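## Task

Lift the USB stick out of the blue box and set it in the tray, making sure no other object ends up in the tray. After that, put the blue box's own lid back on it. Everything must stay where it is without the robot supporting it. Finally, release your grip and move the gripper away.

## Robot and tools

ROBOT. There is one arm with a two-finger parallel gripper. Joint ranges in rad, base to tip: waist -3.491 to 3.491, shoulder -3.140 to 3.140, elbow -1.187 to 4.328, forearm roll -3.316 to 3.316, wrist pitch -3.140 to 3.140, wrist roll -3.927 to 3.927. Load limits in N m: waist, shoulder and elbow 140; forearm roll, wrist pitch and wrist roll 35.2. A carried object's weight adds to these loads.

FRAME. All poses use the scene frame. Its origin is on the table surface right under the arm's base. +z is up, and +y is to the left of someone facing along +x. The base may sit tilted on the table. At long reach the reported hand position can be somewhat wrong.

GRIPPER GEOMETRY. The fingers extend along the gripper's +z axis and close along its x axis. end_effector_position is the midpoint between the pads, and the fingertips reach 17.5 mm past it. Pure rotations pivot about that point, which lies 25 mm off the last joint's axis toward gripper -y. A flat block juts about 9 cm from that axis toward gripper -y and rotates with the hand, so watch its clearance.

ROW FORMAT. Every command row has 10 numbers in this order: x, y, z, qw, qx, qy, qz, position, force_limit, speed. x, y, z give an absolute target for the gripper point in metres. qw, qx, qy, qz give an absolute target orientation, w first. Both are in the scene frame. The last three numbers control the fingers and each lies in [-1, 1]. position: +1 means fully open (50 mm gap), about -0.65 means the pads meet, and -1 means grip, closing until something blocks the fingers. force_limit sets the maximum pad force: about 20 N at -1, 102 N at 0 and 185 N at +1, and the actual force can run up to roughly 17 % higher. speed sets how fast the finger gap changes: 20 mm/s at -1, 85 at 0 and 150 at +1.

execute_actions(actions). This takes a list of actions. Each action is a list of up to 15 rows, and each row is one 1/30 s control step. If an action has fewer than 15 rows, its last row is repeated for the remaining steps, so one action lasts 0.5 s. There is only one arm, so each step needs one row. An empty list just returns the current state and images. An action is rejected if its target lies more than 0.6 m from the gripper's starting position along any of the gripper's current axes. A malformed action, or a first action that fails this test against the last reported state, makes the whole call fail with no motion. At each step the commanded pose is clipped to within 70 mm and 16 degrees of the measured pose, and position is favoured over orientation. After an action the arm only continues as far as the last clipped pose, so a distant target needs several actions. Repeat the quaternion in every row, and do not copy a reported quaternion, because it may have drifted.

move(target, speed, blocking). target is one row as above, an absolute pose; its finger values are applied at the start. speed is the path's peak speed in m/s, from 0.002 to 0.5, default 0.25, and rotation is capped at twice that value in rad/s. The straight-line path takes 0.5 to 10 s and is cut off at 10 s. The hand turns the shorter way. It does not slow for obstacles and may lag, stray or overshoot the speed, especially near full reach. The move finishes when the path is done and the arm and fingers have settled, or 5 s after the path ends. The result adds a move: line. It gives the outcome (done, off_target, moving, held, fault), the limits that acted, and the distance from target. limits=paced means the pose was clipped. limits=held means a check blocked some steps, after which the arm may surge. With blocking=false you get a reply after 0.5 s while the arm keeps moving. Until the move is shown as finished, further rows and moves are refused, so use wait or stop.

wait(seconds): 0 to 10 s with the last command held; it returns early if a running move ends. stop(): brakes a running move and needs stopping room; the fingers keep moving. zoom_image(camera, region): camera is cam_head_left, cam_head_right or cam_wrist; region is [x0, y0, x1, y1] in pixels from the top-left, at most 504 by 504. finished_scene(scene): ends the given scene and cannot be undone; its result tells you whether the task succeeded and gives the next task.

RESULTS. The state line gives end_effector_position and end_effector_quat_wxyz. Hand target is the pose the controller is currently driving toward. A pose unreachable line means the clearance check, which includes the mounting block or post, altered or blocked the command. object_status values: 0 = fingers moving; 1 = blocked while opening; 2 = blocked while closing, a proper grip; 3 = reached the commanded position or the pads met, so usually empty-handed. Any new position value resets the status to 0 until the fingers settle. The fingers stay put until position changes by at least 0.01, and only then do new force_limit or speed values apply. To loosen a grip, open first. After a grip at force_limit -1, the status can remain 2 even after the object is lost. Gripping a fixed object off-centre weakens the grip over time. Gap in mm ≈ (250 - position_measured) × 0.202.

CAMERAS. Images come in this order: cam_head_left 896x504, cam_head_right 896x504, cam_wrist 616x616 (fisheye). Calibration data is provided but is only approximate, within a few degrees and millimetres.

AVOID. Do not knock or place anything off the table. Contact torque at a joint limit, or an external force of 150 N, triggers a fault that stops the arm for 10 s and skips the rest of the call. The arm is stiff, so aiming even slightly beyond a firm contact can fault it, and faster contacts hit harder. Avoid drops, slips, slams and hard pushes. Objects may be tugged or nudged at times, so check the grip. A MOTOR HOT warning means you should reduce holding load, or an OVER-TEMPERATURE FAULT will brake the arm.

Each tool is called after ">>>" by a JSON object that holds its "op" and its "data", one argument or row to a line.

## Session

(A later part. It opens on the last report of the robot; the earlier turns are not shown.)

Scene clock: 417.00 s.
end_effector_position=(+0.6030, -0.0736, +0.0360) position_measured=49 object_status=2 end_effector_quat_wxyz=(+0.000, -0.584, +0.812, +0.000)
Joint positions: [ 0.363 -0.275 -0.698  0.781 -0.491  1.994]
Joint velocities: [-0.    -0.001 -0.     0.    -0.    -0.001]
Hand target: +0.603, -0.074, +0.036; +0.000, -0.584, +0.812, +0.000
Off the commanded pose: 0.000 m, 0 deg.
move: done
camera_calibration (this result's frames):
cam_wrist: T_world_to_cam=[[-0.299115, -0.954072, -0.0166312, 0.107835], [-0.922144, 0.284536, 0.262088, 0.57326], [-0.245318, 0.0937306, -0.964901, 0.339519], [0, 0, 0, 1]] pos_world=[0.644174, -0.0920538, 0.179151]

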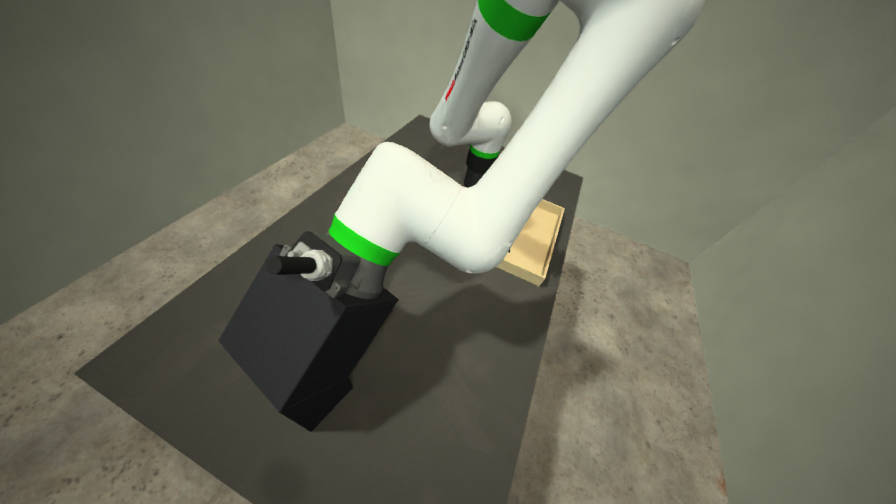

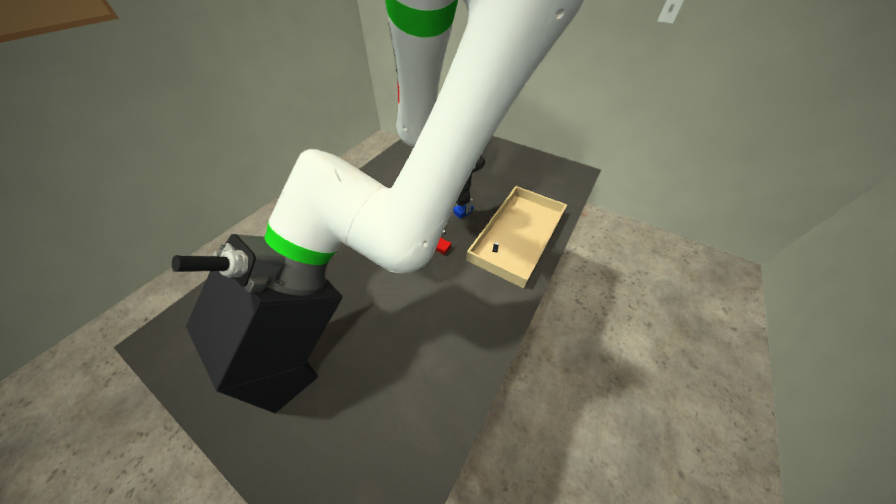

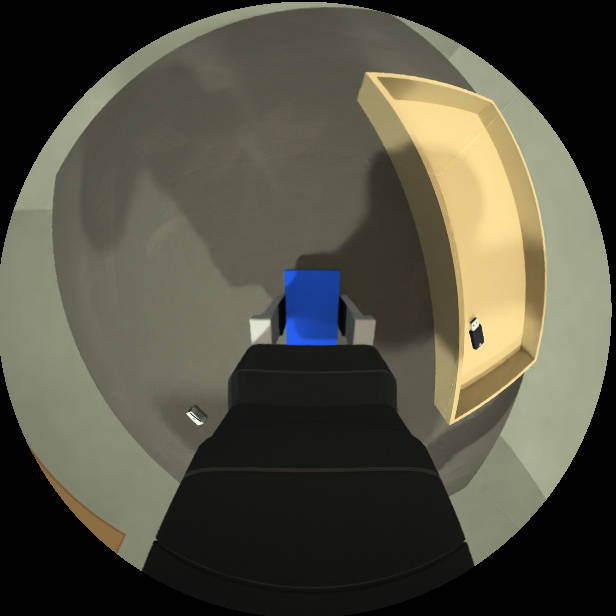

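>>> {"op": "move", "data": {
  "target": [0.603, -0.0736, 0.0348, 0, -0.5842, 0.8116, 0, -1, -0.5, 0],
  "speed": 0.01
}}

>>> {"op": "move", "data": {
  "target": [0.603, -0.0736, 0.0348, 0, -0.5842, 0.8116, 0, 1, -0.5, 0.3],
  "speed": 0.01
}}

>>> {"op": "move", "data": {
  "target": [0.603, -0.0736, 0.09, 0, -0.5842, 0.8116, 0, 1, -0.5, 0.3],
  "speed": 0.15
}}

>>> {"op": "move", "data": {
  "target": [0.66, 0.06, 0.16, 0, -0.5842, 0.8116, 0, 1, -0.5, 0.3],
  "speed": 0.25
}}

Scene clock: 426.60 s.
end_effector_position=(+0.6030, -0.0736, +0.0348) position_measured=49 object_status=2 end_effector_quat_wxyz=(+0.000, -0.584, +0.812, +0.000)
Joint positions: [ 0.361 -0.272 -0.698  0.783 -0.487  1.992]
Joint velocities: [-0.     0.001 -0.     0.    -0.     0.   ]
Hand target: +0.603, -0.074, +0.035; +0.000, -0.584, +0.812, +0.000
Off the commanded pose: 0.000 m, 0 deg.
move: done
camera_calibration (this result's frames):
cam_wrist: T_world_to_cam=[[-0.299077, -0.954085, -0.0165884, 0.107775], [-0.922161, 0.284514, 0.262051, 0.573619], [-0.245299, 0.0936708, -0.964911, 0.338331], [0, 0, 0, 1]] pos_world=[0.644195, -0.0920675, 0.177929]

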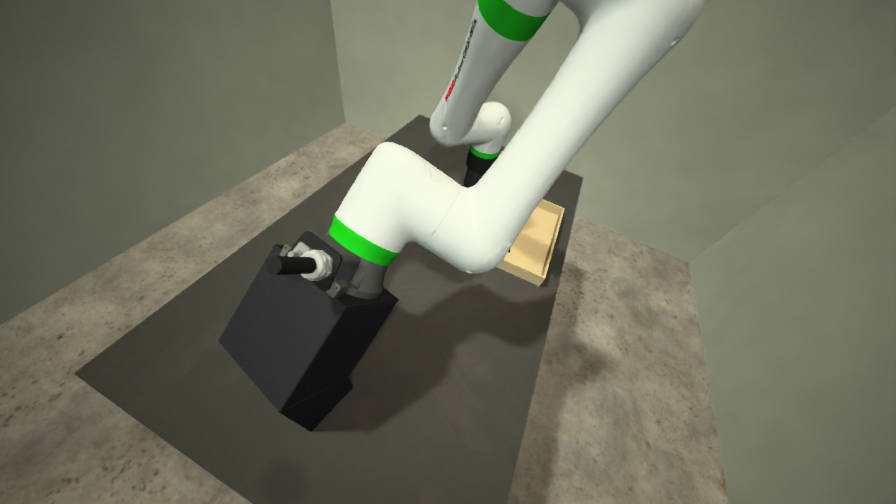

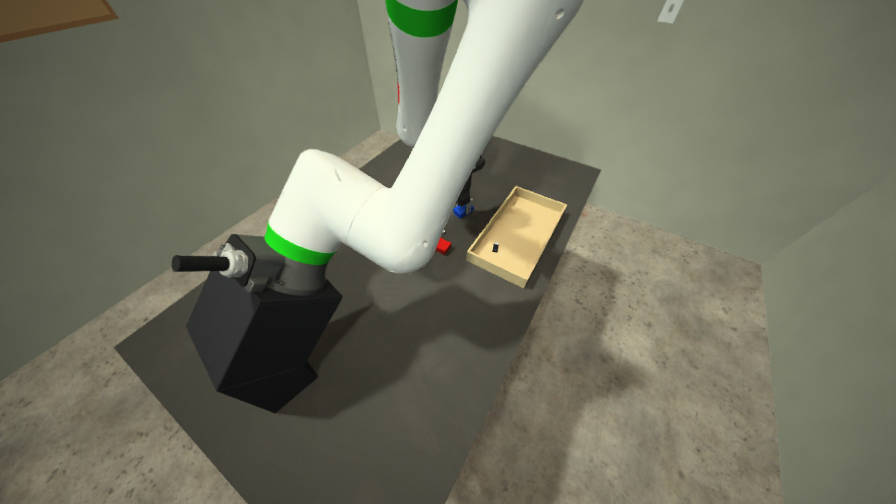

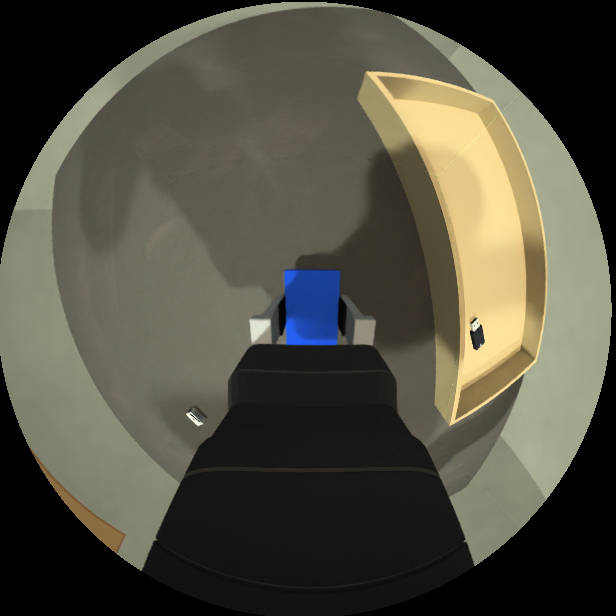

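Scene clock: 427.30 s.
end_effector_position=(+0.6030, -0.0736, +0.0348) position_measured=3 object_status=3 end_effector_quat_wxyz=(-0.000, -0.584, +0.812, +0.000)
Joint positions: [ 0.361 -0.272 -0.698  0.783 -0.487  1.992]
Joint velocities: [-0.    -0.    -0.    -0.001 -0.    -0.001]
Hand target: +0.603, -0.074, +0.035; +0.000, -0.584, +0.812, +0.000
Off the commanded pose: 0.000 m, 0 deg.
move: done
camera_calibration (this result's frames):
cam_wrist: T_world_to_cam=[[-0.299071, -0.954087, -0.0165811, 0.107768], [-0.922163, 0.28451, 0.26205, 0.573622], [-0.245301, 0.093662, -0.964912, 0.338327], [0, 0, 0, 1]] pos_world=[0.644195, -0.0920692, 0.177925]

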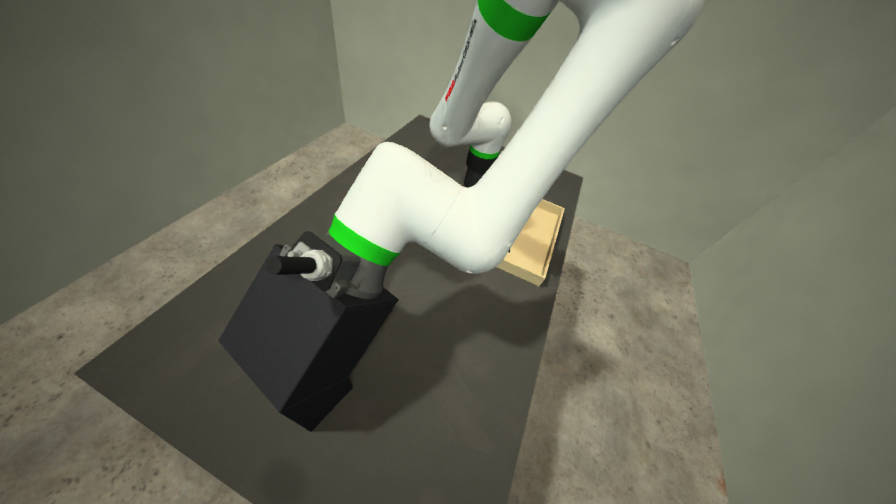

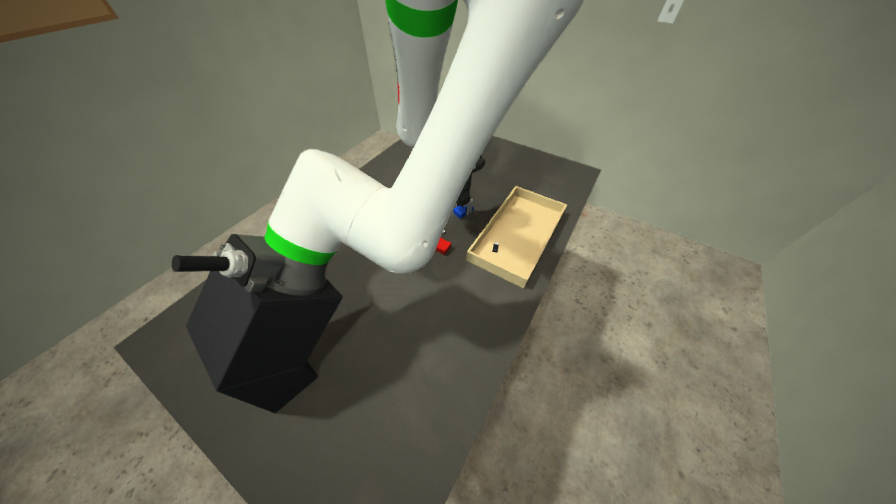

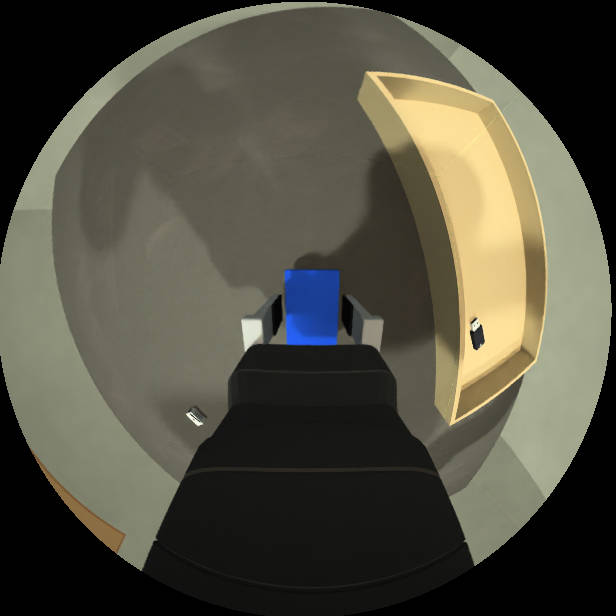

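Scene clock: 428.07 s.
end_effector_position=(+0.6031, -0.0737, +0.0899) position_measured=3 object_status=3 end_effector_quat_wxyz=(-0.000, -0.584, +0.812, -0.000)
Joint positions: [ 0.453 -0.405 -0.687  0.699 -0.652  2.055]
Joint velocities: [ 0.    -0.001  0.    -0.    -0.002 -0.001]
Hand target: +0.603, -0.074, +0.090; -0.000, -0.584, +0.812, -0.000
Off the commanded pose: 0.000 m, 0 deg.
move: done
camera_calibration (this result's frames):
cam_wrist: T_world_to_cam=[[-0.298851, -0.95416, -0.0163431, 0.108454], [-0.922252, 0.284371, 0.261885, 0.559401], [-0.245233, 0.0933369, -0.964961, 0.391438], [0, 0, 0, 1]] pos_world=[0.644314, -0.0921306, 0.232996]

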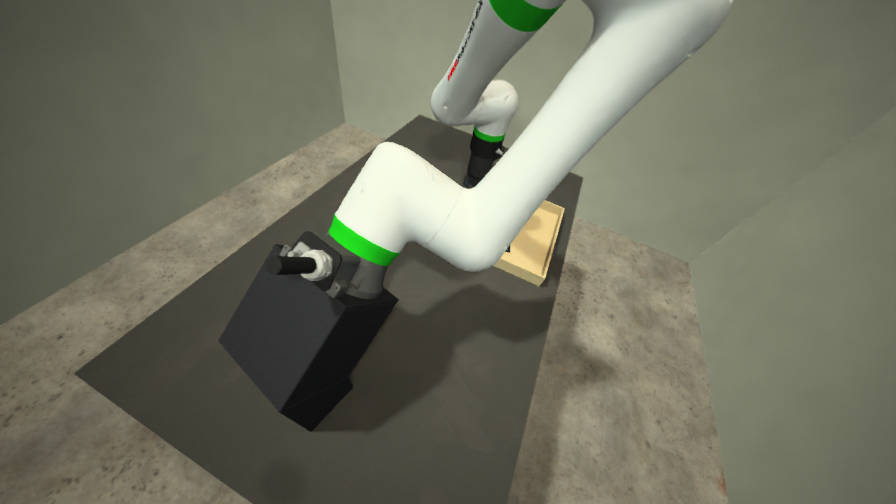

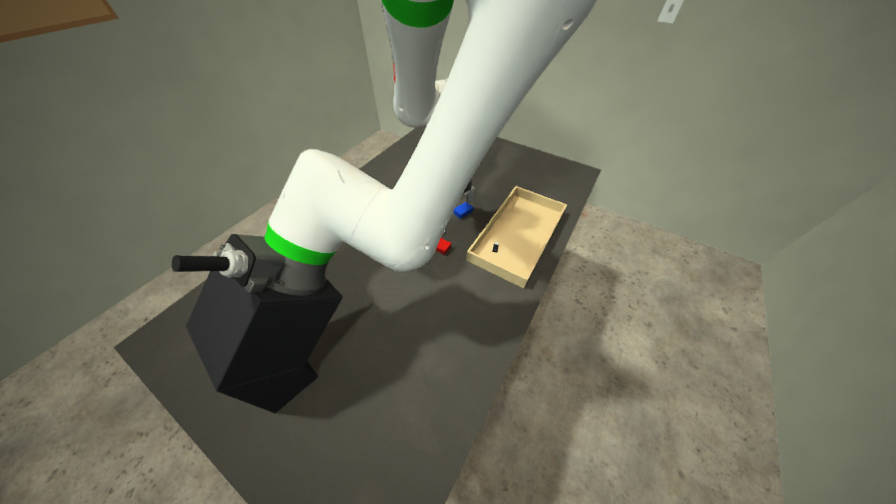

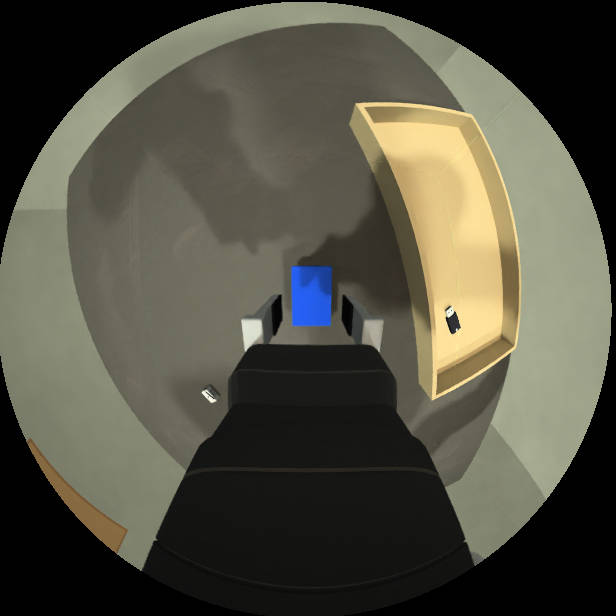

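Scene clock: 429.13 s.
end_effector_position=(+0.6600, +0.0599, +0.1602) position_measured=3 object_status=3 end_effector_quat_wxyz=(-0.000, -0.585, +0.811, -0.000)
Joint positions: [ 0.859 -0.323 -0.503  0.811 -0.999  1.758]
Joint velocities: [-0.001  0.001  0.    -0.002 -0.001  0.001]
Hand target: +0.660, +0.060, +0.160; -0.000, -0.585, +0.811, -0.000
Off the commanded pose: 0.000 m, 0 deg.
move: done
camera_calibration (this result's frames):
cam_wrist: T_world_to_cam=[[-0.298345, -0.954322, -0.0161282, 0.253759], [-0.922487, 0.283974, 0.261491, 0.555633], [-0.244966, 0.0928926, -0.965071, 0.460641], [0, 0, 0, 1]] pos_world=[0.701114, 0.041592, 0.303351]

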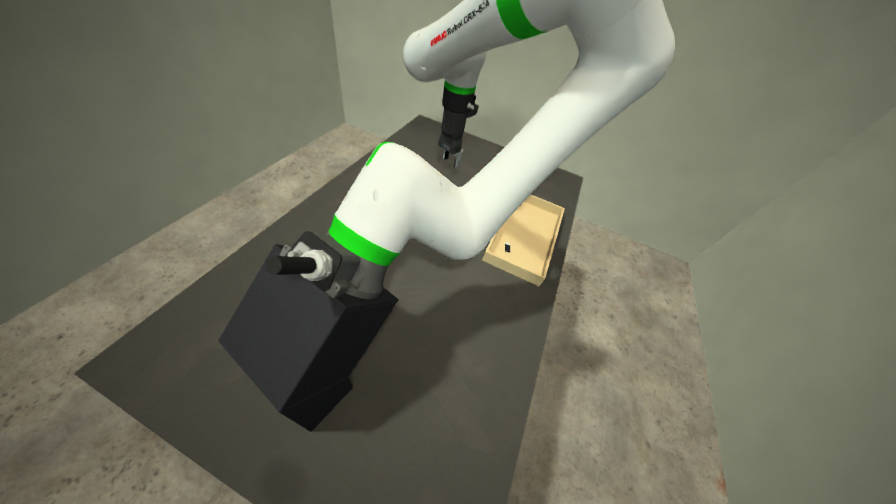

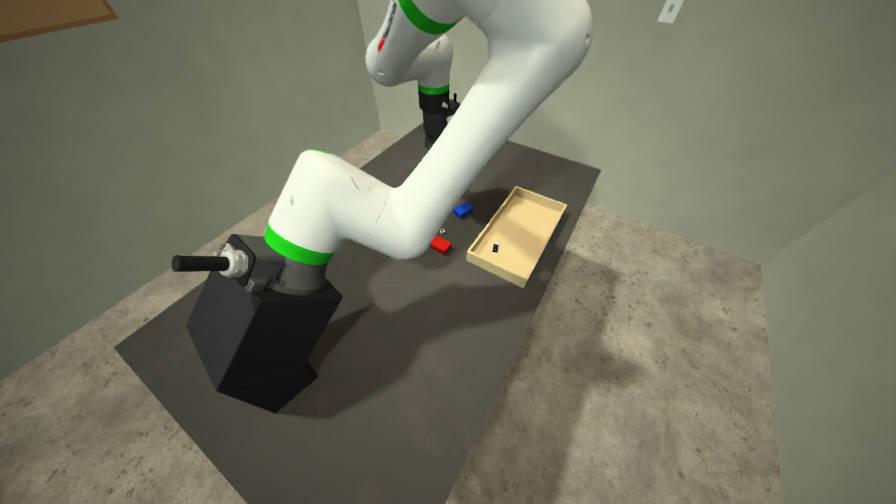

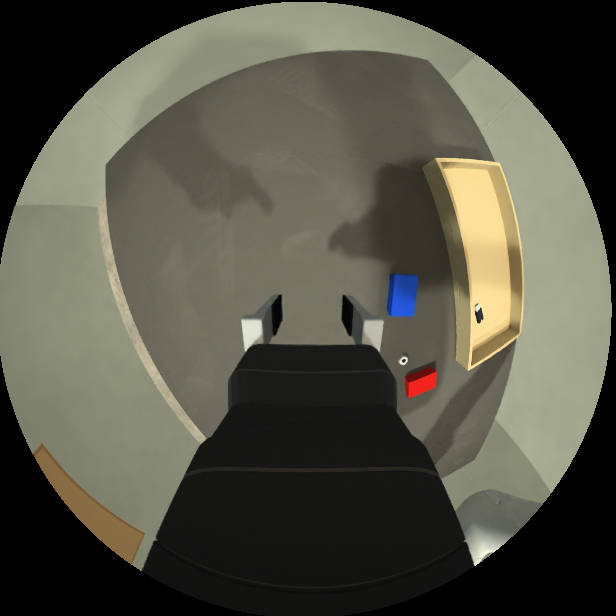

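>>> {"op": "zoom_image", "data": {
  "camera": "cam_wrist",
  "region": [360, 250, 480, 340]
}}

>>> {"op": "zoom_image", "data": {
  "camera": "cam_head_right",
  "region": [420, 180, 580, 290]
}}

Region (360, 250, 480, 340) of cam_wrist's 616x616 image, scaled by 4.200, with more detail than that image has; it fills the top 378 rows of this view, and the rest is white.

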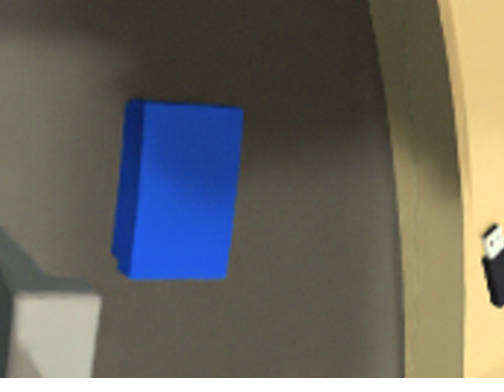

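Region (420, 180, 580, 290) of cam_head_right's 896x504 image, scaled by 3.150, with more detail than that image has; it fills the top 346 rows of this view, and the rest is white.

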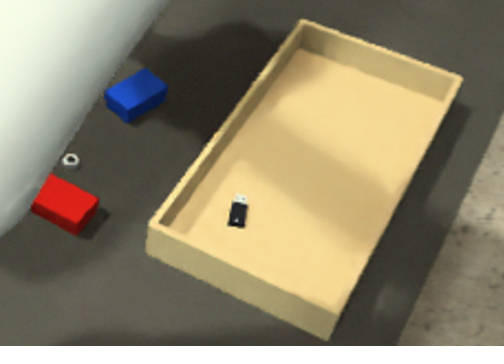

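The lid sits flat on the blue box, the USB stick is the only thing in the tray, and the gripper is clear, so I'm ending the scene.

>>> {"op": "finished_scene", "data": {
  "scene": 2
}}

The scene is finished: the task was done.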